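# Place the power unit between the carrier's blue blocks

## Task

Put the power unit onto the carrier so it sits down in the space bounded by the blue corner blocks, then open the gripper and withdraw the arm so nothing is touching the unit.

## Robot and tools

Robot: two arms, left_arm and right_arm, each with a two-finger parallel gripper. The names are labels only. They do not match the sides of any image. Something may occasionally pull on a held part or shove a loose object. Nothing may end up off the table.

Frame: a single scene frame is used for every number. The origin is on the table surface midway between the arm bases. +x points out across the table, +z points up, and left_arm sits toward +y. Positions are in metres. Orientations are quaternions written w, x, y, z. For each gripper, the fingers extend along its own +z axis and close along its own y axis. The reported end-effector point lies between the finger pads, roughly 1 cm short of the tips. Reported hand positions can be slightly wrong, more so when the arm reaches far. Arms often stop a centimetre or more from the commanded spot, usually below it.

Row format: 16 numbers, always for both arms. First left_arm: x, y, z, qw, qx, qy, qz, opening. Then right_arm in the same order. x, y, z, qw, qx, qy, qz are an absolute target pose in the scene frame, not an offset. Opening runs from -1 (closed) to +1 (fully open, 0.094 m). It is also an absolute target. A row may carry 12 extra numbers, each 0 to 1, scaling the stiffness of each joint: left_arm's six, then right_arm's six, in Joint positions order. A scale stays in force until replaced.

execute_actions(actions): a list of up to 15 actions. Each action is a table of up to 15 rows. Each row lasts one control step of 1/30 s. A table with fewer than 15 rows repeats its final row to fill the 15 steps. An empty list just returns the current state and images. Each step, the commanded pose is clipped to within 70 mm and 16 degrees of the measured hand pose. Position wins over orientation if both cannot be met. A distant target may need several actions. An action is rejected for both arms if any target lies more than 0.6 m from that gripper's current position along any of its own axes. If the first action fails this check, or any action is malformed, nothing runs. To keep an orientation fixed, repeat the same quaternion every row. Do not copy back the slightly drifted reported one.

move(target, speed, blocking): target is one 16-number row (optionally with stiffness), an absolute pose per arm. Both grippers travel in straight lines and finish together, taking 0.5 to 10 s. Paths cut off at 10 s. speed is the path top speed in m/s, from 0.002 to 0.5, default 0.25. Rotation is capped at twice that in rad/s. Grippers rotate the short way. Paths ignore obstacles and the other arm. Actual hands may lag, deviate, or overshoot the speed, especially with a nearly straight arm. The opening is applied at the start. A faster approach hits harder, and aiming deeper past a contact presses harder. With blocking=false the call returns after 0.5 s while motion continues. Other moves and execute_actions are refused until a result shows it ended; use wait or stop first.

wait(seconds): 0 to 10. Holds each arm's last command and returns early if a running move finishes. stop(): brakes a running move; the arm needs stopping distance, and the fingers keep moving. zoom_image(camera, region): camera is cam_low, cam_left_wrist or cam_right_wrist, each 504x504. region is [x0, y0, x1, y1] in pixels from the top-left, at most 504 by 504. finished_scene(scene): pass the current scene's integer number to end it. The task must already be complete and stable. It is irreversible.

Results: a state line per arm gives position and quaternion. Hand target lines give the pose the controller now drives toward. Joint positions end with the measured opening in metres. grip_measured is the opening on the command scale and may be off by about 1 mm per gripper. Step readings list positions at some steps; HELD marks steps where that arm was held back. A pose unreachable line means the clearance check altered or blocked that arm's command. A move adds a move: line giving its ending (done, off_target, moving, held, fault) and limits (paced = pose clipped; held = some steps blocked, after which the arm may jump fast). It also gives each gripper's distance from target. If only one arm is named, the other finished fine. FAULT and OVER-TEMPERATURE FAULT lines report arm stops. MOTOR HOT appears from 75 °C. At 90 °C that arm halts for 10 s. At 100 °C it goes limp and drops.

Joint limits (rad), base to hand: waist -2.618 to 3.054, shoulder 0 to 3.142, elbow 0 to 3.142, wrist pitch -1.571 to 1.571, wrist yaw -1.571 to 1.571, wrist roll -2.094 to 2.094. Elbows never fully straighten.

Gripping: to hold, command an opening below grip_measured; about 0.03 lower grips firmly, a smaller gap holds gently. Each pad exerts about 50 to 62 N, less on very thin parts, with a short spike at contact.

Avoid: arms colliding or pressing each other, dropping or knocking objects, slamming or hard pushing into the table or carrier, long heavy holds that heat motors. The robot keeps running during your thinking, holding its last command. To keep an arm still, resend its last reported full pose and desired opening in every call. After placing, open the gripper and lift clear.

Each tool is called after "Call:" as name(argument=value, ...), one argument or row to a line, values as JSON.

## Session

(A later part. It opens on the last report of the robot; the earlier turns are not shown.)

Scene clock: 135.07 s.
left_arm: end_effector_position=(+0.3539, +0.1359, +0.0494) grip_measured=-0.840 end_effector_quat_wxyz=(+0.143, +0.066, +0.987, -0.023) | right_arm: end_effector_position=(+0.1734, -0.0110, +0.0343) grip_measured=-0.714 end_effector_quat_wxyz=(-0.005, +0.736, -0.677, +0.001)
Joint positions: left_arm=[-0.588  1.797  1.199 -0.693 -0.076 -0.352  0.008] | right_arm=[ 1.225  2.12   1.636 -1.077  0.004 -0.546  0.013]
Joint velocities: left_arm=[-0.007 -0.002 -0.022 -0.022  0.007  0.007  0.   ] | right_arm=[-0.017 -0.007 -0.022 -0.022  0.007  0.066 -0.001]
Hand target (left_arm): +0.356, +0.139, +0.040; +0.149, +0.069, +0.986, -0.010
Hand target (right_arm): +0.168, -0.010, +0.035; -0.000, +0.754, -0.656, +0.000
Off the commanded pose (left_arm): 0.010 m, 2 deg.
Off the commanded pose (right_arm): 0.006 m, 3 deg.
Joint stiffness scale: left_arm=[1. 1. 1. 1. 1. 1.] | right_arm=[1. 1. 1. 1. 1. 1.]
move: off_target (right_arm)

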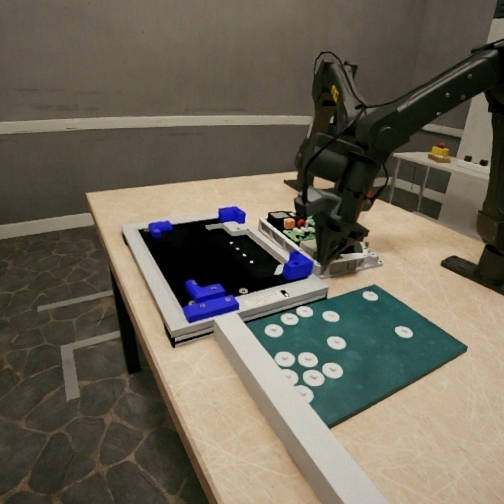

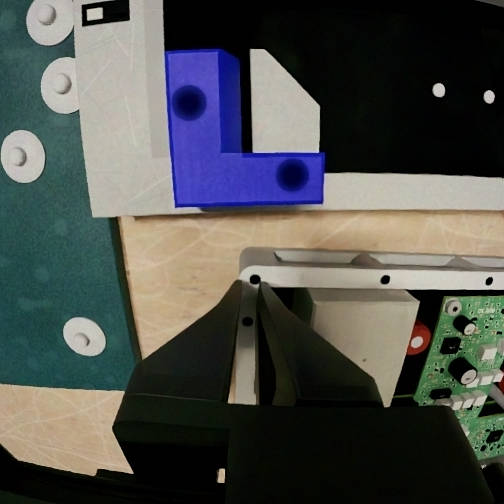

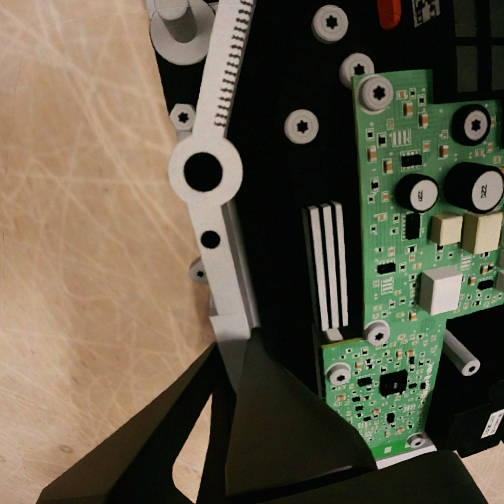

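Call:
execute_actions(
  actions=[
    [[0.356,0.146,0.058,0.15,0.069,0.987,-0.0105,-0.5,0.172,-0.01,0.035,0,-0.74,0.672,0,-1]],
    [[0.356,0.146,0.058,0.15,0.069,0.987,-0.0105,-0.5,0.172,-0.01,0.035,0,-0.74,0.672,0,-1]],
    [[0.356,0.146,0.045,0.15,0.069,0.987,-0.0105,-0.5,0.172,-0.01,0.035,0,-0.74,0.672,0,-1]],
    [[0.356,0.146,0.033,0.15,0.069,0.987,-0.0105,-0.5,0.172,-0.01,0.035,0,-0.74,0.672,0,-1]],
    [[0.356,0.146,0.033,0.15,0.069,0.987,-0.0105,-0.5,0.172,-0.01,0.035,0,-0.74,0.672,0,-1]],
  ],
)

Scene clock: 153.50 s.
left_arm: end_effector_position=(+0.3535, +0.1389, +0.0485) grip_measured=-0.502 end_effector_quat_wxyz=(+0.148, +0.072, +0.986, -0.020) | right_arm: end_effector_position=(+0.1734, -0.0111, +0.0343) grip_measured=-0.722 end_effector_quat_wxyz=(-0.005, +0.728, -0.685, +0.001)
Joint positions: left_arm=[-0.585  1.786  1.18  -0.676 -0.082 -0.334  0.023] | right_arm=[ 1.225  2.12   1.636 -1.077  0.004 -0.524  0.013]
Joint velocities: left_arm=[ 0.002 -0.007  0.002 -0.007 -0.007 -0.022  0.001] | right_arm=[-0.017  0.012 -0.002 -0.066  0.007 -0.081 -0.001]
Hand target (left_arm): +0.355, +0.146, +0.034; +0.149, +0.069, +0.986, -0.010
Hand target (right_arm): +0.172, -0.010, +0.035; -0.000, +0.740, -0.673, -0.000
Off the commanded pose (left_arm): 0.017 m, 1 deg.
Off the commanded pose (right_arm): 0.002 m, 2 deg.
Joint stiffness scale: left_arm=[1. 1. 1. 1. 1. 1.] | right_arm=[1. 1. 1. 1. 1. 1.]
Step readings (end_effector_position; steps 1 to 15: 1st action; 16 to 30: 2nd action; 31 to 45: 3rd action; 46 to 60: 4th action; 61 to 75: 5th action):
0: left_arm (+0.3539, +0.1359, +0.0494) | right_arm (+0.1734, -0.0110, +0.0343)
1: left_arm (+0.3538, +0.1362, +0.0502) | right_arm (+0.1734, -0.0111, +0.0343)
2: left_arm (+0.3535, +0.1370, +0.0501) | right_arm (+0.1734, -0.0111, +0.0343)
4: left_arm (+0.3536, +0.1384, +0.0500) | right_arm (+0.1734, -0.0111, +0.0343)
8: left_arm (+0.3536, +0.1387, +0.0500) | right_arm (+0.1734, -0.0111, +0.0343)
15: left_arm (+0.3536, +0.1387, +0.0500) | right_arm (+0.1734, -0.0111, +0.0343)
16: left_arm (+0.3536, +0.1387, +0.0500) | right_arm (+0.1734, -0.0111, +0.0343)
17: left_arm (+0.3536, +0.1387, +0.0500) | right_arm (+0.1734, -0.0111, +0.0343)
19: left_arm (+0.3536, +0.1387, +0.0500) | right_arm (+0.1734, -0.0111, +0.0343)
23: left_arm (+0.3536, +0.1387, +0.0500) | right_arm (+0.1734, -0.0111, +0.0343)
30: left_arm (+0.3536, +0.1387, +0.0500) | right_arm (+0.1734, -0.0111, +0.0343)
31: left_arm (+0.3536, +0.1387, +0.0496) | right_arm (+0.1734, -0.0111, +0.0343)
32: left_arm (+0.3536, +0.1388, +0.0492) | right_arm (+0.1734, -0.0111, +0.0343)
34: left_arm (+0.3536, +0.1388, +0.0492) | right_arm (+0.1734, -0.0111, +0.0343)
38: left_arm (+0.3536, +0.1388, +0.0492) | right_arm (+0.1734, -0.0111, +0.0343)
45: left_arm (+0.3536, +0.1388, +0.0492) | right_arm (+0.1734, -0.0111, +0.0343)
46: left_arm (+0.3533, +0.1389, +0.0484) | right_arm (+0.1734, -0.0111, +0.0343)
47: left_arm (+0.3535, +0.1389, +0.0486) | right_arm (+0.1734, -0.0111, +0.0343)
49: left_arm (+0.3534, +0.1389, +0.0483) | right_arm (+0.1734, -0.0111, +0.0343)
53: left_arm (+0.3534, +0.1389, +0.0484) | right_arm (+0.1734, -0.0111, +0.0343)
60: left_arm (+0.3535, +0.1389, +0.0485) | right_arm (+0.1734, -0.0111, +0.0343)
61: left_arm (+0.3535, +0.1389, +0.0485) | right_arm (+0.1734, -0.0111, +0.0343)
62: left_arm (+0.3535, +0.1389, +0.0485) | right_arm (+0.1734, -0.0111, +0.0343)
64: left_arm (+0.3535, +0.1389, +0.0485) | right_arm (+0.1734, -0.0111, +0.0343)
68: left_arm (+0.3535, +0.1389, +0.0485) | right_arm (+0.1734, -0.0111, +0.0343)
75: end_effector_position above

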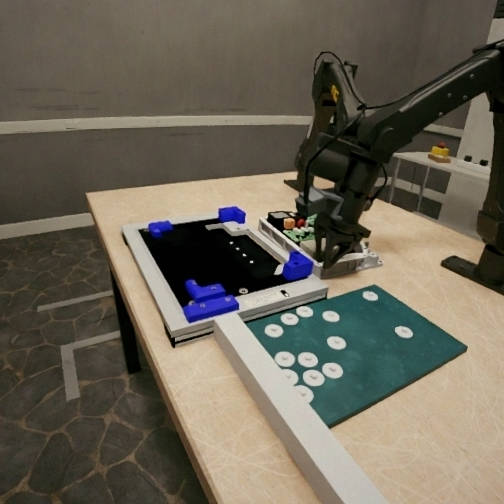

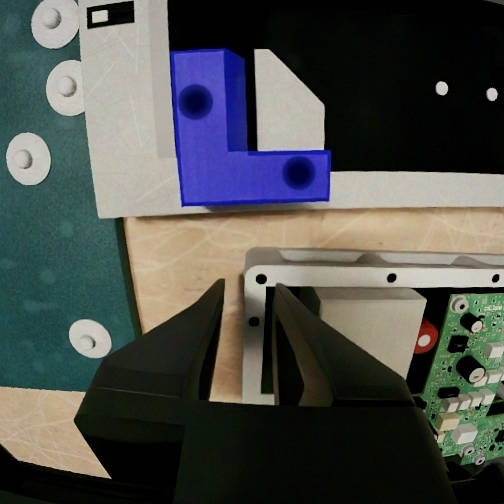

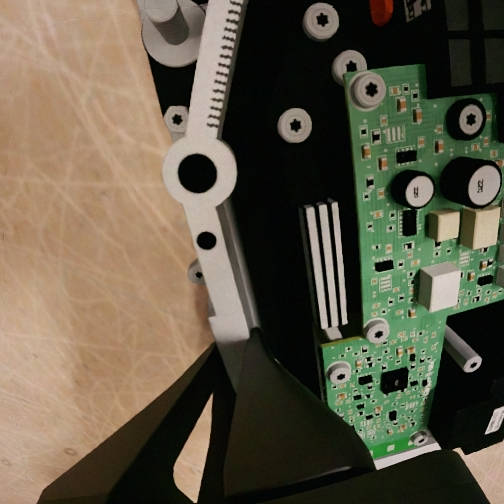

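Call:
move(
  target=[0.354,0.137,0.045,0.15,0.069,0.987,-0.0105,-1,0.172,-0.01,0.035,0,-0.74,0.672,0,-1],
)

Call:
move(
  target=[0.354,0.137,0.15,0.15,0.069,0.987,-0.0105,-1,0.172,-0.01,0.135,0,-0.74,0.672,0,-1],
  speed=0.06,
)

Scene clock: 162.53 s.
left_arm: end_effector_position=(+0.3531, +0.1360, +0.0491) grip_measured=-0.835 end_effector_quat_wxyz=(+0.150, +0.067, +0.986, -0.022) | right_arm: end_effector_position=(+0.1736, -0.0112, +0.0343) grip_measured=-0.730 end_effector_quat_wxyz=(-0.005, +0.723, -0.691, +0.001)
Joint positions: left_arm=[-0.592  1.785  1.18  -0.673 -0.084 -0.351  0.008] | right_arm=[ 1.225  2.12   1.636 -1.077  0.005 -0.509  0.013]
Joint velocities: left_arm=[-0.007  0.002  0.027  0.037 -0.022 -0.022 -0.   ] | right_arm=[-0.002 -0.017 -0.007 -0.007  0.007 -0.037  0.   ]
Hand target (left_arm): +0.354, +0.137, +0.045; +0.150, +0.069, +0.986, -0.011
Hand target (right_arm): +0.172, -0.010, +0.035; -0.001, +0.740, -0.673, -0.000
Off the commanded pose (left_arm): 0.004 m, 1 deg.
Off the commanded pose (right_arm): 0.002 m, 3 deg.
Joint stiffness scale: left_arm=[1. 1. 1. 1. 1. 1.] | right_arm=[1. 1. 1. 1. 1. 1.]
move: off_target (right_arm)

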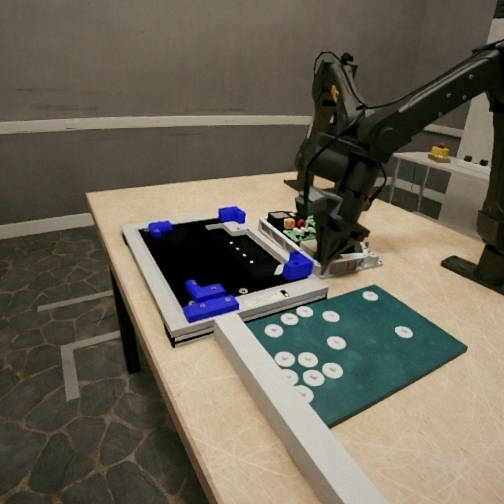

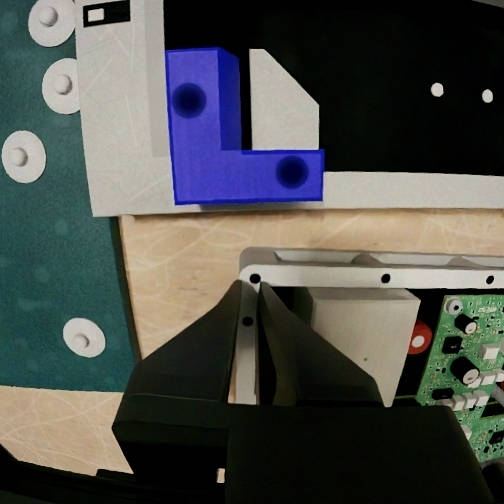

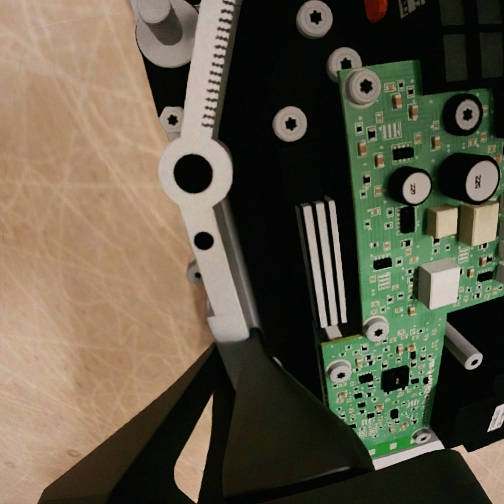

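Scene clock: 164.67 s.
left_arm: end_effector_position=(+0.3296, +0.1547, +0.1117) grip_measured=-0.829 end_effector_quat_wxyz=(+0.079, +0.056, +0.995, +0.025) | right_arm: end_effector_position=(+0.1680, -0.0120, +0.1106) grip_measured=-0.760 end_effector_quat_wxyz=(+0.025, +0.717, -0.696, -0.003)
Joint positions: left_arm=[-0.592  1.77   1.449 -1.129 -0.113 -0.381  0.008] | right_arm=[ 1.225  2.137  1.966 -1.446 -0.021 -0.493  0.011]
Joint velocities: left_arm=[ 0.007 -0.002 -0.002  0.007 -0.037 -0.051 -0.001] | right_arm=[-0.007  0.042  0.007 -0.037 -0.051  0.022 -0.   ]
Hand target (left_arm): +0.349, +0.140, +0.152; +0.150, +0.069, +0.986, -0.010
Hand target (right_arm): +0.172, -0.011, +0.134; -0.001, +0.740, -0.673, +0.000
Off the commanded pose (left_arm): 0.049 m, 9 deg.
Off the commanded pose (right_arm): 0.025 m, 5 deg.
Joint stiffness scale: left_arm=[1. 1. 1. 1. 1. 1.] | right_arm=[1. 1. 1. 1. 1. 1.]
move: off_target (left_arm, right_arm)

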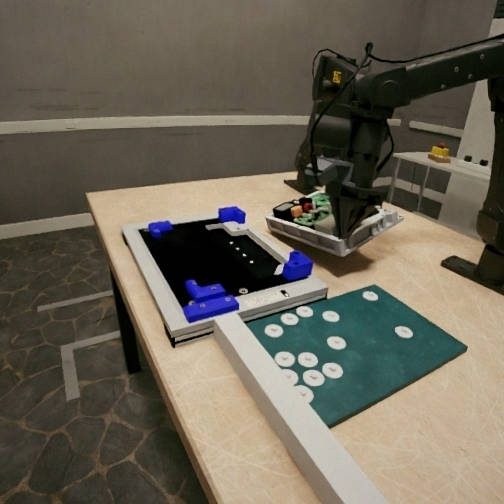

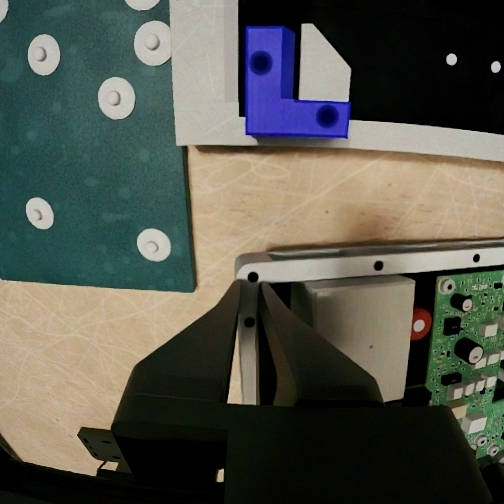

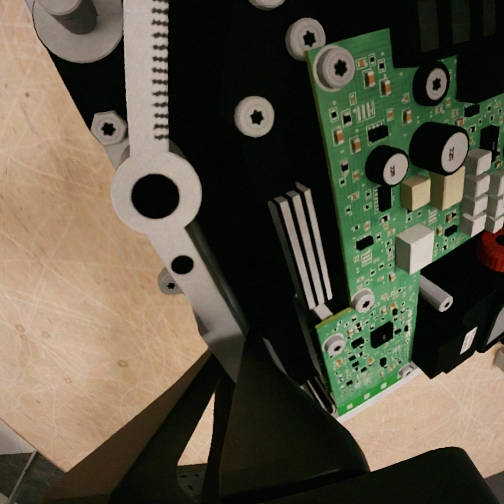

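Call:
move(
  target=[0.555,0.112,0.17,0.25,0.068,0.966,-0.0175,-1,0.372,-0.036,0.15,0.1,-0.74,0.665,0,-1],
  speed=0.07,
)

Scene clock: 187.03 s.
left_arm: end_effector_position=(+0.5487, +0.1120, +0.1629) grip_measured=-0.986 end_effector_quat_wxyz=(+0.238, +0.071, +0.968, -0.019) | right_arm: end_effector_position=(+0.3393, -0.0317, +0.2126) grip_measured=-0.857 end_effector_quat_wxyz=(-0.159, +0.719, -0.675, -0.050)
Joint positions: left_arm=[-0.471  2.506  2.708 -1.301 -0.103 -0.207  0.001] | right_arm=[ 0.848  2.295  2.602 -1.566 -0.125 -0.883  0.007]
Joint velocities: left_arm=[-0.007  0.022  0.002 -0.037 -0.037  0.007 -0.   ] | right_arm=[-0.017  0.002  0.002 -0.022 -0.007  0.007  0.   ]
Hand target (left_arm): +0.554, +0.117, +0.172; +0.252, +0.069, +0.965, -0.017
Hand target (right_arm): +0.366, -0.042, +0.153; -0.104, +0.741, -0.663, -0.004
Off the commanded pose (left_arm): 0.009 m, 1 deg.
Off the commanded pose (right_arm): 0.071 m, 9 deg.
Joint stiffness scale: left_arm=[1. 1. 1. 1. 1. 1.] | right_arm=[1. 1. 1. 1. 1. 1.]
move: off_target (right_arm); limits=paced

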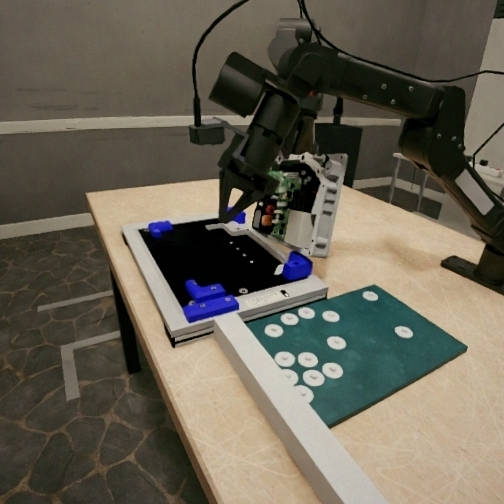

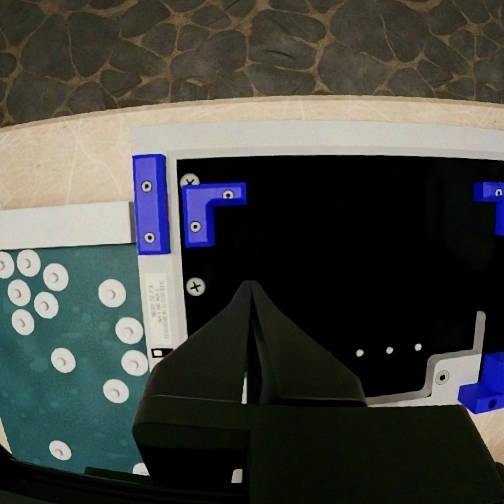

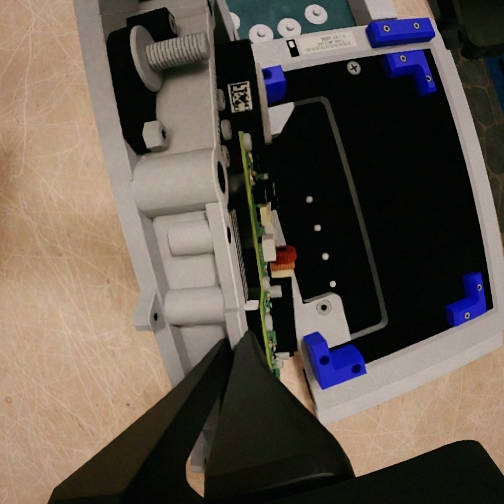

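Call:
move(
  target=[0.42,0.22,0.2,0.15,0.069,0.987,-0.0105,-0.35,0.29,-0.03,0.185,-0.05,-0.74,0.672,0,-1],
  speed=0.05,
)

Call:
move(
  target=[0.42,0.22,0.2,0.15,0.069,0.987,-0.0105,-0.35,0.22,-0.025,0.12,0,-0.74,0.672,0,-1],
  speed=0.05,
)

Scene clock: 202.47 s.
left_arm: end_effector_position=(+0.4230, +0.2141, +0.1894) grip_measured=-0.352 end_effector_quat_wxyz=(+0.142, +0.068, +0.987, -0.006) | right_arm: end_effector_position=(+0.3041, -0.0279, +0.1914) grip_measured=-0.913 end_effector_quat_wxyz=(-0.112, +0.732, -0.672, +0.001)
Joint positions: left_arm=[-0.327  1.917  1.921 -1.291 -0.036 -0.092  0.03 ] | right_arm=[ 0.954  2.226  2.418 -1.539  0.004 -0.819  0.004]
Joint velocities: left_arm=[-0.002 -0.002  0.022 -0.051 -0.022 -0.051  0.001] | right_arm=[-0.007 -0.017 -0.027  0.022 -0.037 -0.037  0.001]
Hand target (left_arm): +0.419, +0.218, +0.199; +0.150, +0.069, +0.986, -0.010
Hand target (right_arm): +0.290, -0.030, +0.185; -0.086, +0.737, -0.670, -0.002
Off the commanded pose (left_arm): 0.012 m, 1 deg.
Off the commanded pose (right_arm): 0.016 m, 19 deg; orientation clipped at the last step of the last action.
Joint stiffness scale: left_arm=[1. 1. 1. 1. 1. 1.] | right_arm=[1. 1. 1. 1. 1. 1.]
joint sent to its limit (right arm) — the command would take joint 4 (wrist pitch) past its lower limit, so that joint was sent only as far as its limit.
move: off_target (left_arm, right_arm); limits=paced

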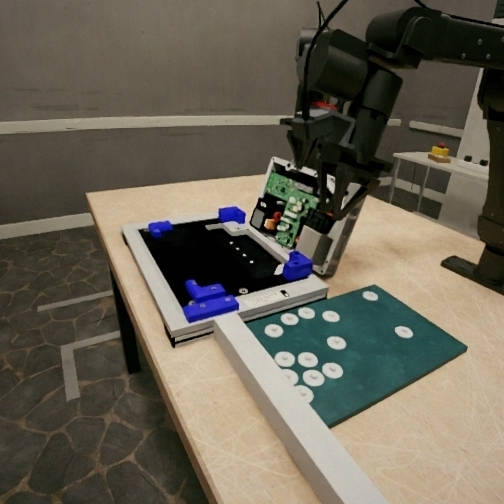

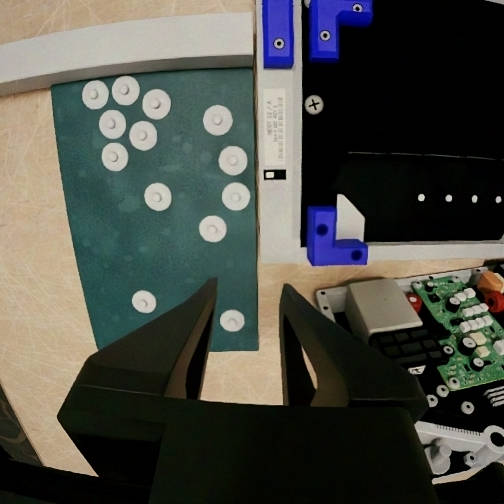

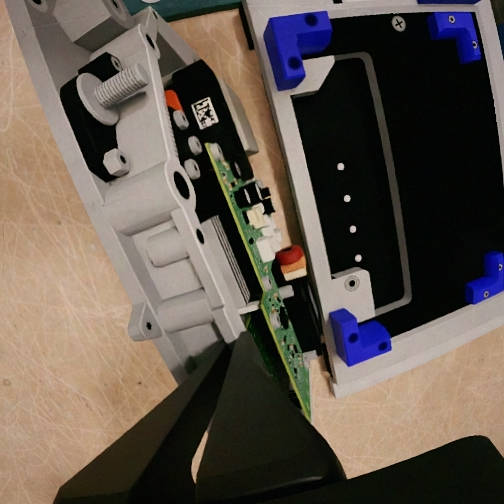

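Scene clock: 205.13 s.
left_arm: end_effector_position=(+0.4217, +0.2166, +0.1889) grip_measured=-0.352 end_effector_quat_wxyz=(+0.138, +0.070, +0.988, -0.006) | right_arm: end_effector_position=(+0.2196, -0.0246, +0.1257) grip_measured=-0.994 end_effector_quat_wxyz=(-0.002, +0.741, -0.672, -0.005)
Joint positions: left_arm=[-0.321  1.917  1.921 -1.299 -0.031 -0.083  0.03 ] | right_arm=[ 1.105  2.151  2.048 -1.462 -0.01  -0.68   0.   ]
Joint velocities: left_arm=[ 0.012 -0.017 -0.002  0.022  0.007 -0.007 -0.   ] | right_arm=[ 0.007  0.012 -0.007 -0.022  0.051  0.007 -0.001]
Hand target (left_arm): +0.420, +0.220, +0.200; +0.150, +0.069, +0.986, -0.010
Hand target (right_arm): +0.220, -0.024, +0.120; +0.001, +0.739, -0.673, -0.001
Off the commanded pose (left_arm): 0.012 m, 1 deg.
Off the commanded pose (right_arm): 0.006 m, 1 deg.
Joint stiffness scale: left_arm=[1. 1. 1. 1. 1. 1.] | right_arm=[1. 1. 1. 1. 1. 1.]
move: off_target (left_arm)

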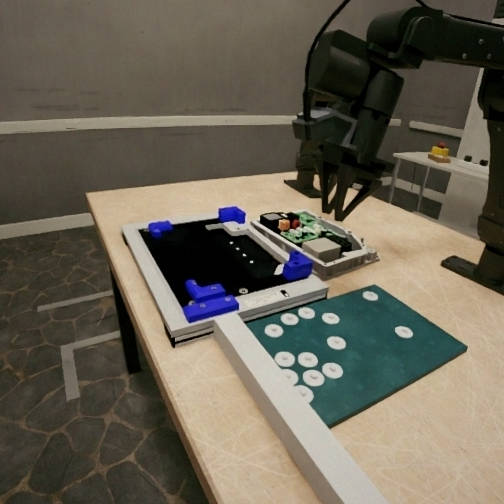

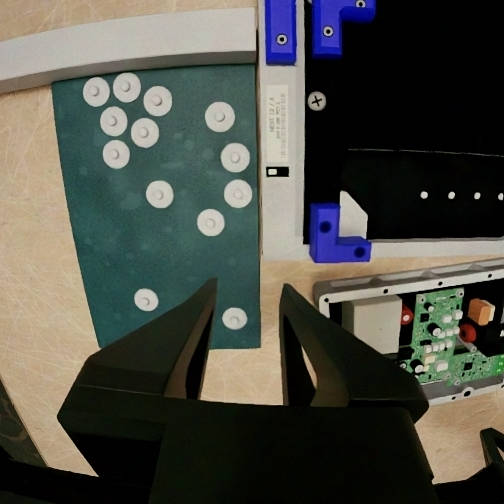

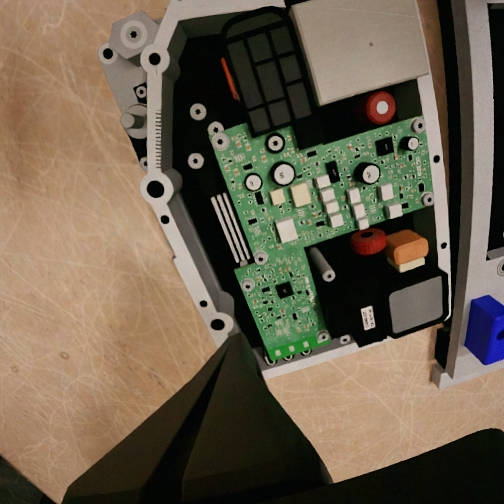

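Call:
move(
  target=[0.37,0.14,0.09,0.1,0,0.995,0,-0.35,0.2,-0.04,0.085,0,-0.74,0.672,0,-0.2],
  speed=0.15,
)

Scene clock: 211.43 s.
left_arm: end_effector_position=(+0.3702, +0.1380, +0.0861) grip_measured=-0.352 end_effector_quat_wxyz=(+0.086, +0.004, +0.996, -0.003) | right_arm: end_effector_position=(+0.2017, -0.0414, +0.0788) grip_measured=-0.202 end_effector_quat_wxyz=(+0.012, +0.739, -0.674, -0.002)
Joint positions: left_arm=[-0.562  1.917  1.534 -1.032 -0.071 -0.456  0.03 ] | right_arm=[ 1.12   2.072  1.74  -1.262 -0.009 -0.661  0.037]
Joint velocities: left_arm=[-0.022  0.017  0.012 -0.022 -0.007  0.007  0.   ] | right_arm=[-0.002 -0.007 -0.012 -0.022  0.007  0.022 -0.001]
Hand target (left_arm): +0.373, +0.138, +0.090; +0.098, -0.001, +0.995, -0.001
Hand target (right_arm): +0.200, -0.040, +0.085; +0.000, +0.740, -0.672, -0.000
Off the commanded pose (left_arm): 0.004 m, 2 deg.
Off the commanded pose (right_arm): 0.007 m, 1 deg.
Joint stiffness scale: left_arm=[1. 1. 1. 1. 1. 1.] | right_arm=[1. 1. 1. 1. 1. 1.]
move: done

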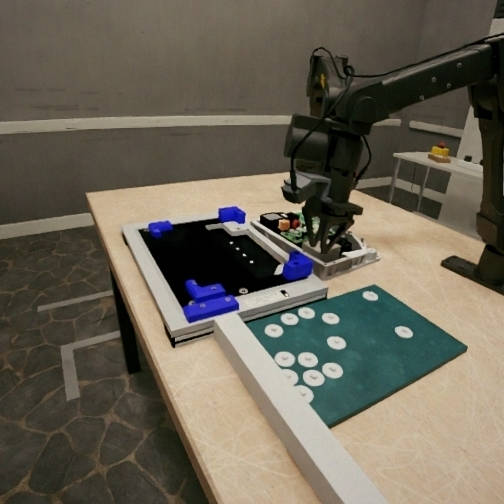

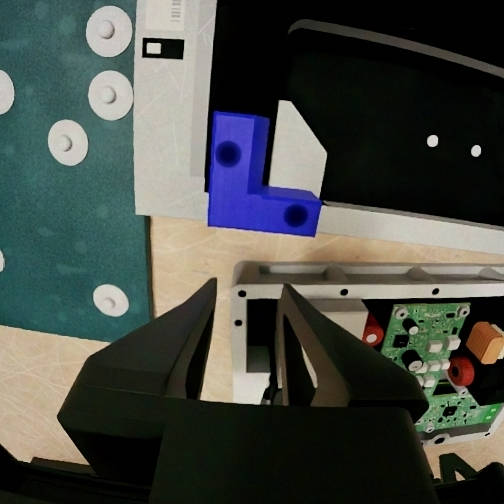

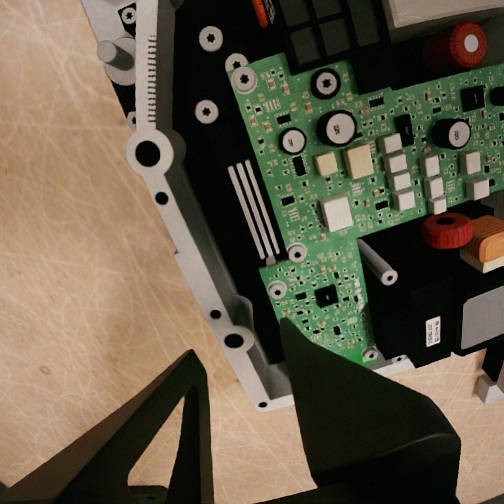

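Call:
move(
  target=[0.375,0.152,0.07,0.1,0,0.995,0,-0.5,0.19,-0.012,0.07,0,-0.7071,0.7071,0,-0.2],
  speed=0.08,
)

Call:
move(
  target=[0.375,0.152,0.03,0.1,0,0.995,0,-0.5,0.19,-0.012,0.03,0,-0.7071,0.7071,0,-0.2],
  speed=0.04,
)

Scene clock: 225.07 s.
left_arm: end_effector_position=(+0.3711, +0.1475, +0.0657) grip_measured=-0.498 end_effector_quat_wxyz=(+0.087, +0.001, +0.996, -0.002) | right_arm: end_effector_position=(+0.1892, -0.0183, +0.0712) grip_measured=-0.202 end_effector_quat_wxyz=(+0.007, +0.707, -0.707, -0.003)
Joint positions: left_arm=[-0.54   1.917  1.452 -0.946 -0.072 -0.439  0.024] | right_arm=[ 1.176  2.119  1.783 -1.246 -0.009 -0.512  0.037]
Joint velocities: left_arm=[ 0.002 -0.002 -0.012 -0.037  0.022 -0.037  0.   ] | right_arm=[ 0.007 -0.002 -0.007  0.037 -0.007  0.007 -0.   ]
Hand target (left_arm): +0.375, +0.152, +0.070; +0.100, -0.000, +0.995, +0.000
Hand target (right_arm): +0.190, -0.012, +0.070; +0.000, +0.707, -0.707, +0.000
Off the commanded pose (left_arm): 0.007 m, 1 deg.
Off the commanded pose (right_arm): 0.006 m, 1 deg.
Joint stiffness scale: left_arm=[1. 1. 1. 1. 1. 1.] | right_arm=[1. 1. 1. 1. 1. 1.]
move: done

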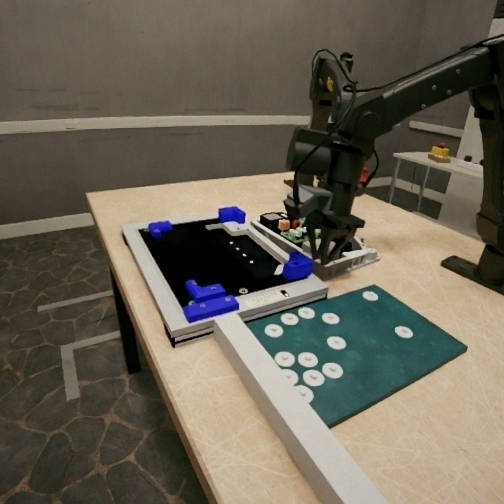

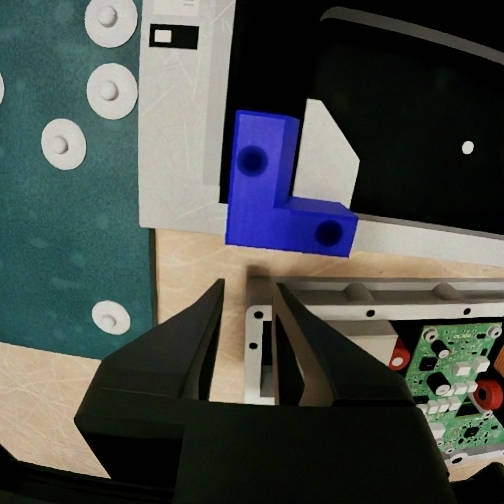

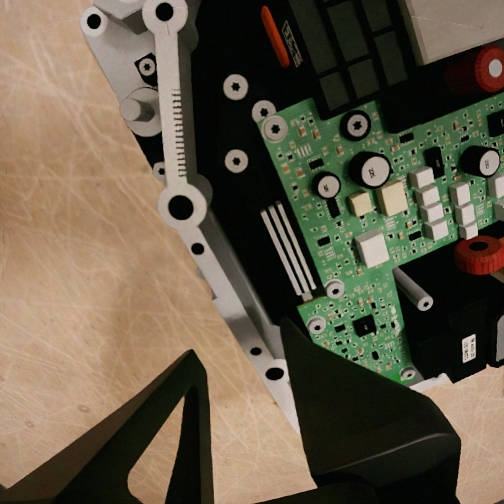

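Scene clock: 226.43 s.
left_arm: end_effector_position=(+0.3748, +0.1459, +0.0361) grip_measured=-0.499 end_effector_quat_wxyz=(+0.100, +0.001, +0.995, -0.007) | right_arm: end_effector_position=(+0.1913, -0.0145, +0.0378) grip_measured=-0.202 end_effector_quat_wxyz=(+0.001, +0.706, -0.708, -0.004)
Joint positions: left_arm=[-0.54   1.94   1.355 -0.799 -0.073 -0.438  0.024] | right_arm=[ 1.176  2.146  1.69  -1.115 -0.009 -0.508  0.037]
Joint velocities: left_arm=[-0.012 -0.022  0.002  0.022  0.037 -0.066  0.   ] | right_arm=[ 0.007 -0.007 -0.007  0.007  0.007 -0.066  0.   ]
Hand target (left_arm): +0.375, +0.152, +0.030; +0.100, +0.000, +0.995, +0.000
Hand target (right_arm): +0.190, -0.012, +0.030; +0.000, +0.707, -0.707, -0.000
Off the commanded pose (left_arm): 0.009 m, 1 deg.
Off the commanded pose (right_arm): 0.008 m, 1 deg.
Joint stiffness scale: left_arm=[1. 1. 1. 1. 1. 1.] | right_arm=[1. 1. 1. 1. 1. 1.]
move: done

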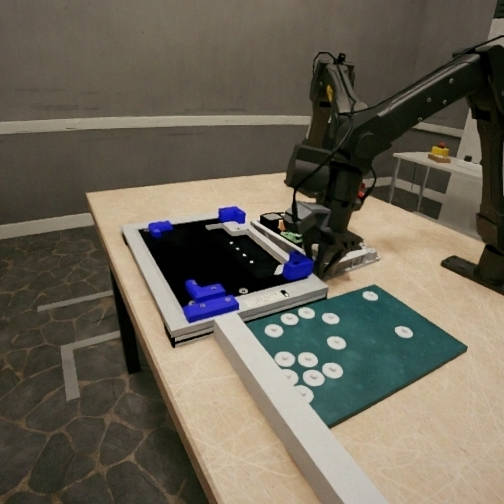

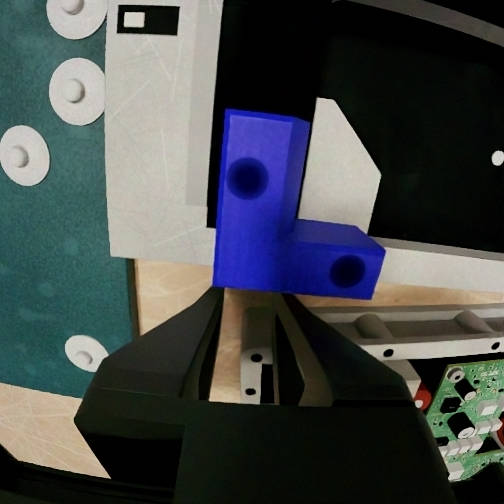

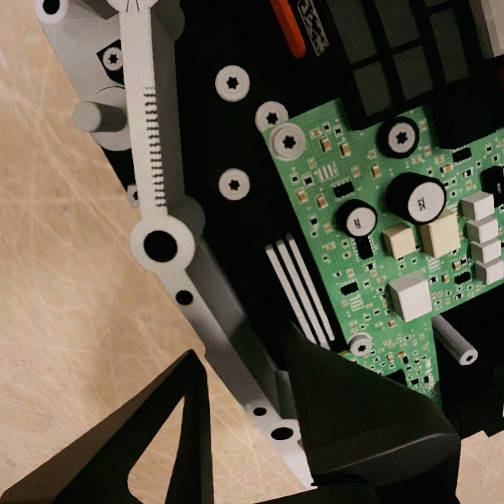

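Both descended deep. Close.

Call:
move(
  target=[0.375,0.144,0.034,0.1,0,0.995,0,-1,0.192,-0.014,0.036,0,-0.72,0.694,0,-1],
  speed=0.03,
)

Scene clock: 230.40 s.
left_arm: end_effector_position=(+0.3753, +0.1459, +0.0362) grip_measured=-0.986 end_effector_quat_wxyz=(+0.101, -0.001, +0.995, -0.007) | right_arm: end_effector_position=(+0.1874, -0.0141, +0.0377) grip_measured=-0.767 end_effector_quat_wxyz=(+0.005, +0.718, -0.696, -0.009)
Joint positions: left_arm=[-0.54   1.94   1.355 -0.797 -0.074 -0.441  0.001] | right_arm=[ 1.18   2.146  1.69  -1.12  -0.02  -0.538  0.011]
Joint velocities: left_arm=[ 0.002 -0.017 -0.017  0.037  0.066 -0.037  0.001] | right_arm=[-0.007 -0.012 -0.002  0.007 -0.037  0.022 -0.   ]
Hand target (left_arm): +0.375, +0.144, +0.034; +0.100, +0.000, +0.995, -0.000
Hand target (right_arm): +0.192, -0.014, +0.036; +0.000, +0.720, -0.694, -0.000
Off the commanded pose (left_arm): 0.003 m, 1 deg.
Off the commanded pose (right_arm): 0.005 m, 1 deg.
Joint stiffness scale: left_arm=[1. 1. 1. 1. 1. 1.] | right_arm=[1. 1. 1. 1. 1. 1.]
move: done

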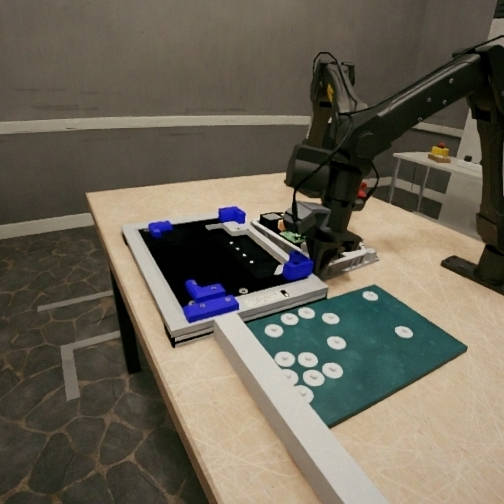

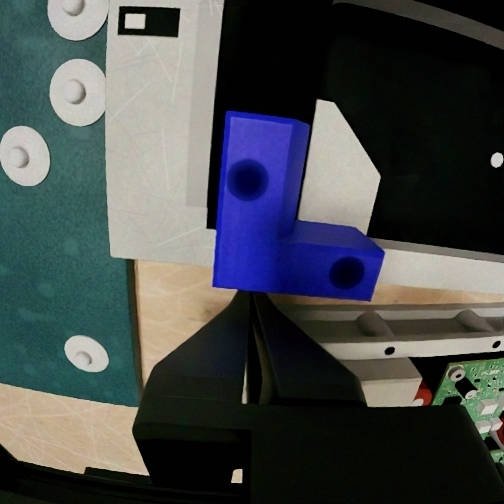

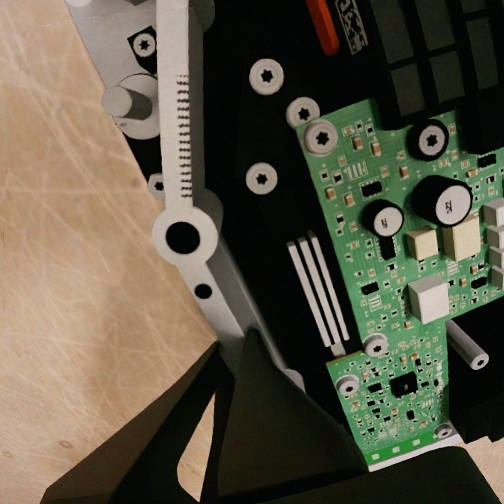

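Call:
move(
  target=[0.36,0.15,0.07,0.1,0,0.995,0,-0.5,0.188,-0.014,0.036,0,-0.72,0.694,0,-1],
  speed=0.06,
)

Call:
move(
  target=[0.343,0.152,0.065,0.1,0,0.995,0,-0.5,0.188,-0.014,0.036,0,-0.72,0.694,0,-1],
  speed=0.06,
)

Call:
move(
  target=[0.343,0.152,0.03,0.1,0,0.995,0,-0.5,0.188,-0.014,0.036,0,-0.72,0.694,0,-1],
  speed=0.04,
)

Scene clock: 239.90 s.
left_arm: end_effector_position=(+0.3540, +0.1546, +0.0535) grip_measured=-0.502 end_effector_quat_wxyz=(+0.078, +0.001, +0.997, +0.005) | right_arm: end_effector_position=(+0.1873, -0.0140, +0.0377) grip_measured=-0.767 end_effector_quat_wxyz=(+0.005, +0.718, -0.696, -0.009)
Joint positions: left_arm=[-0.545  1.88   1.355 -0.909 -0.078 -0.446  0.023] | right_arm=[ 1.18   2.146  1.69  -1.12  -0.021 -0.538  0.011]
Joint velocities: left_arm=[ 0.002 -0.012  0.007 -0.022 -0.007 -0.022  0.001] | right_arm=[-0.007 -0.002  0.002  0.037  0.007 -0.022 -0.   ]
Hand target (left_arm): +0.359, +0.150, +0.070; +0.100, -0.000, +0.995, -0.000
Hand target (right_arm): +0.188, -0.014, +0.036; +0.000, +0.720, -0.694, -0.000
Off the commanded pose (left_arm): 0.018 m, 3 deg.
Off the commanded pose (right_arm): 0.002 m, 1 deg.
Joint stiffness scale: left_arm=[1. 1. 1. 1. 1. 1.] | right_arm=[1. 1. 1. 1. 1. 1.]
move: off_target (left_arm)

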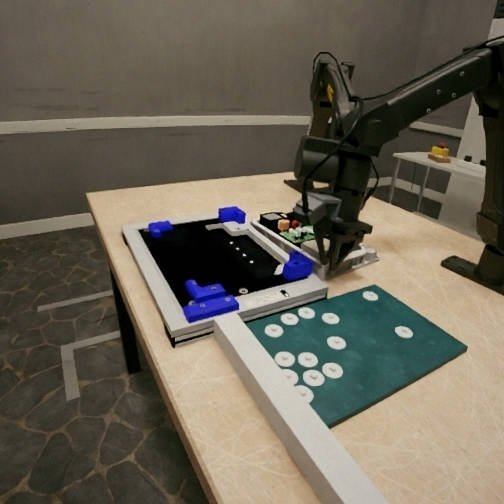

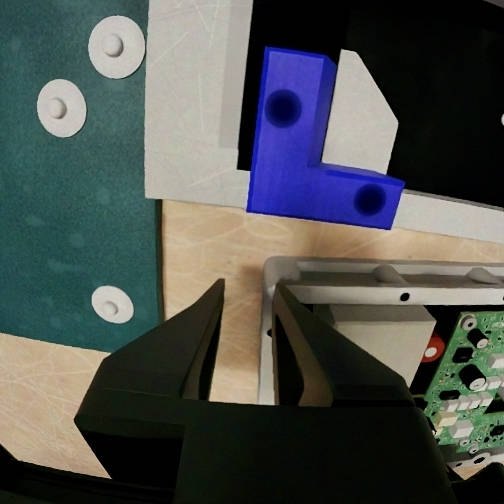

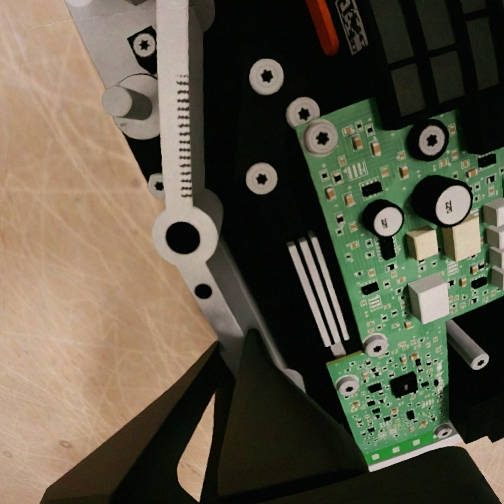

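Scene clock: 240.67 s.
left_arm: end_effector_position=(+0.3412, +0.1537, +0.0566) grip_measured=-0.502 end_effector_quat_wxyz=(+0.081, +0.002, +0.997, +0.003) | right_arm: end_effector_position=(+0.1873, -0.0140, +0.0377) grip_measured=-0.767 end_effector_quat_wxyz=(+0.005, +0.718, -0.696, -0.009)
Joint positions: left_arm=[-0.562  1.83   1.302 -0.899 -0.078 -0.461  0.023] | right_arm=[ 1.18   2.146  1.69  -1.12  -0.021 -0.538  0.011]
Joint velocities: left_arm=[ 0.002 -0.002 -0.007  0.037 -0.051  0.022 -0.   ] | right_arm=[ 0.002  0.002  0.012 -0.081  0.022  0.051  0.   ]
Hand target (left_arm): +0.343, +0.152, +0.065; +0.099, +0.000, +0.995, -0.000
Hand target (right_arm): +0.188, -0.014, +0.036; +0.000, +0.720, -0.694, -0.000
Off the commanded pose (left_arm): 0.009 m, 2 deg.
Off the commanded pose (right_arm): 0.002 m, 1 deg.
Joint stiffness scale: left_arm=[1. 1. 1. 1. 1. 1.] | right_arm=[1. 1. 1. 1. 1. 1.]
move: done

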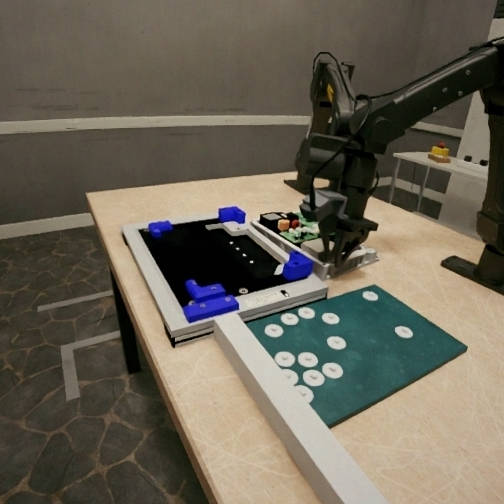

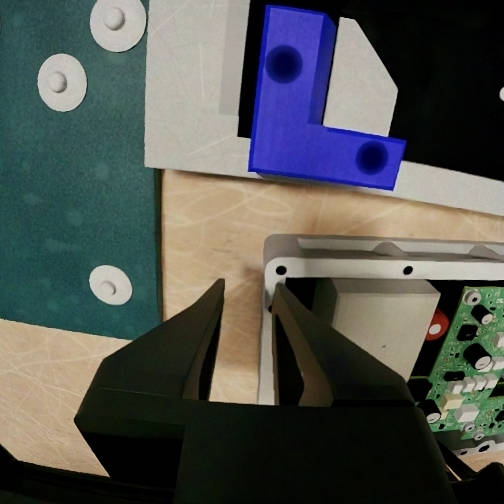

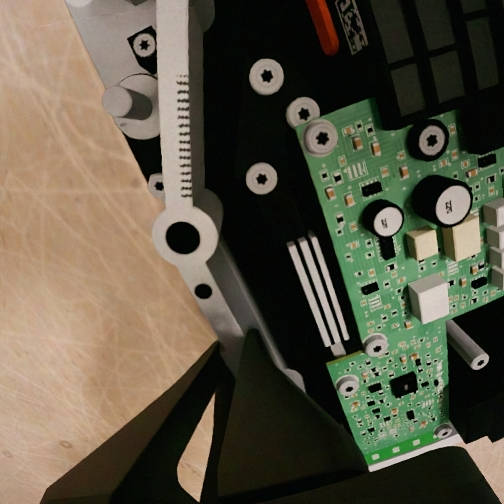

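Scene clock: 241.57 s.
left_arm: end_effector_position=(+0.3425, +0.1531, +0.0506) grip_measured=-0.502 end_effector_quat_wxyz=(+0.097, +0.001, +0.995, -0.005) | right_arm: end_effector_position=(+0.1873, -0.0140, +0.0377) grip_measured=-0.767 end_effector_quat_wxyz=(+0.005, +0.718, -0.696, -0.009)
Joint positions: left_arm=[-0.562  1.813  1.249 -0.829 -0.078 -0.461  0.023] | right_arm=[ 1.18   2.146  1.69  -1.12  -0.021 -0.538  0.011]
Joint velocities: left_arm=[-0.002 -0.007 -0.032  0.007  0.037  0.022 -0.   ] | right_arm=[ 0.007  0.002 -0.002 -0.037  0.022 -0.007 -0.   ]
Hand target (left_arm): +0.342, +0.152, +0.031; +0.099, +0.000, +0.995, +0.000
Hand target (right_arm): +0.188, -0.014, +0.036; +0.000, +0.720, -0.694, -0.000
Off the commanded pose (left_arm): 0.021 m, 1 deg.
Off the commanded pose (right_arm): 0.002 m, 1 deg.
Joint stiffness scale: left_arm=[1. 1. 1. 1. 1. 1.] | right_arm=[1. 1. 1. 1. 1. 1.]
move: off_target (left_arm)

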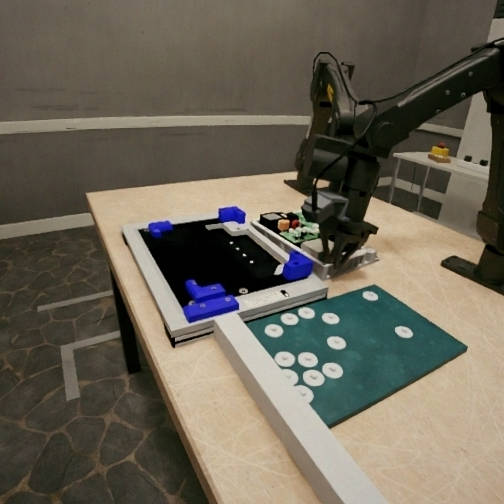

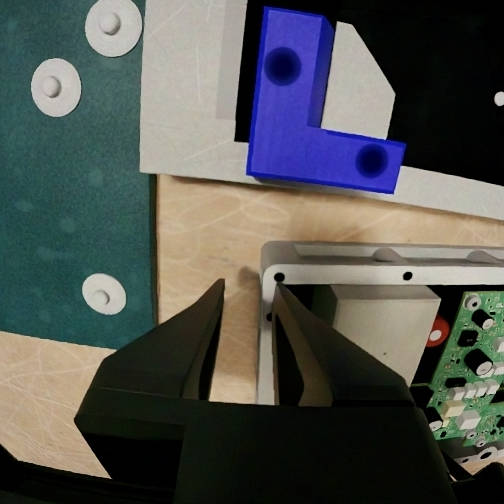

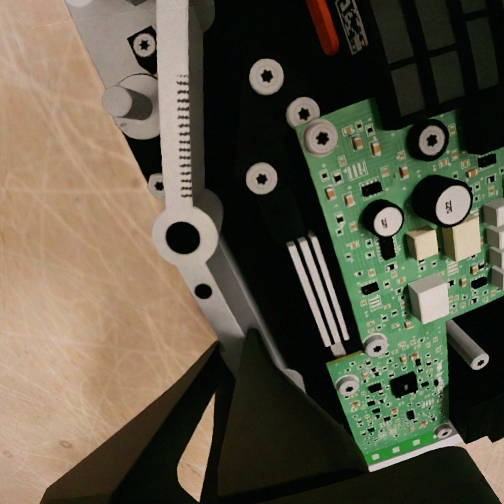

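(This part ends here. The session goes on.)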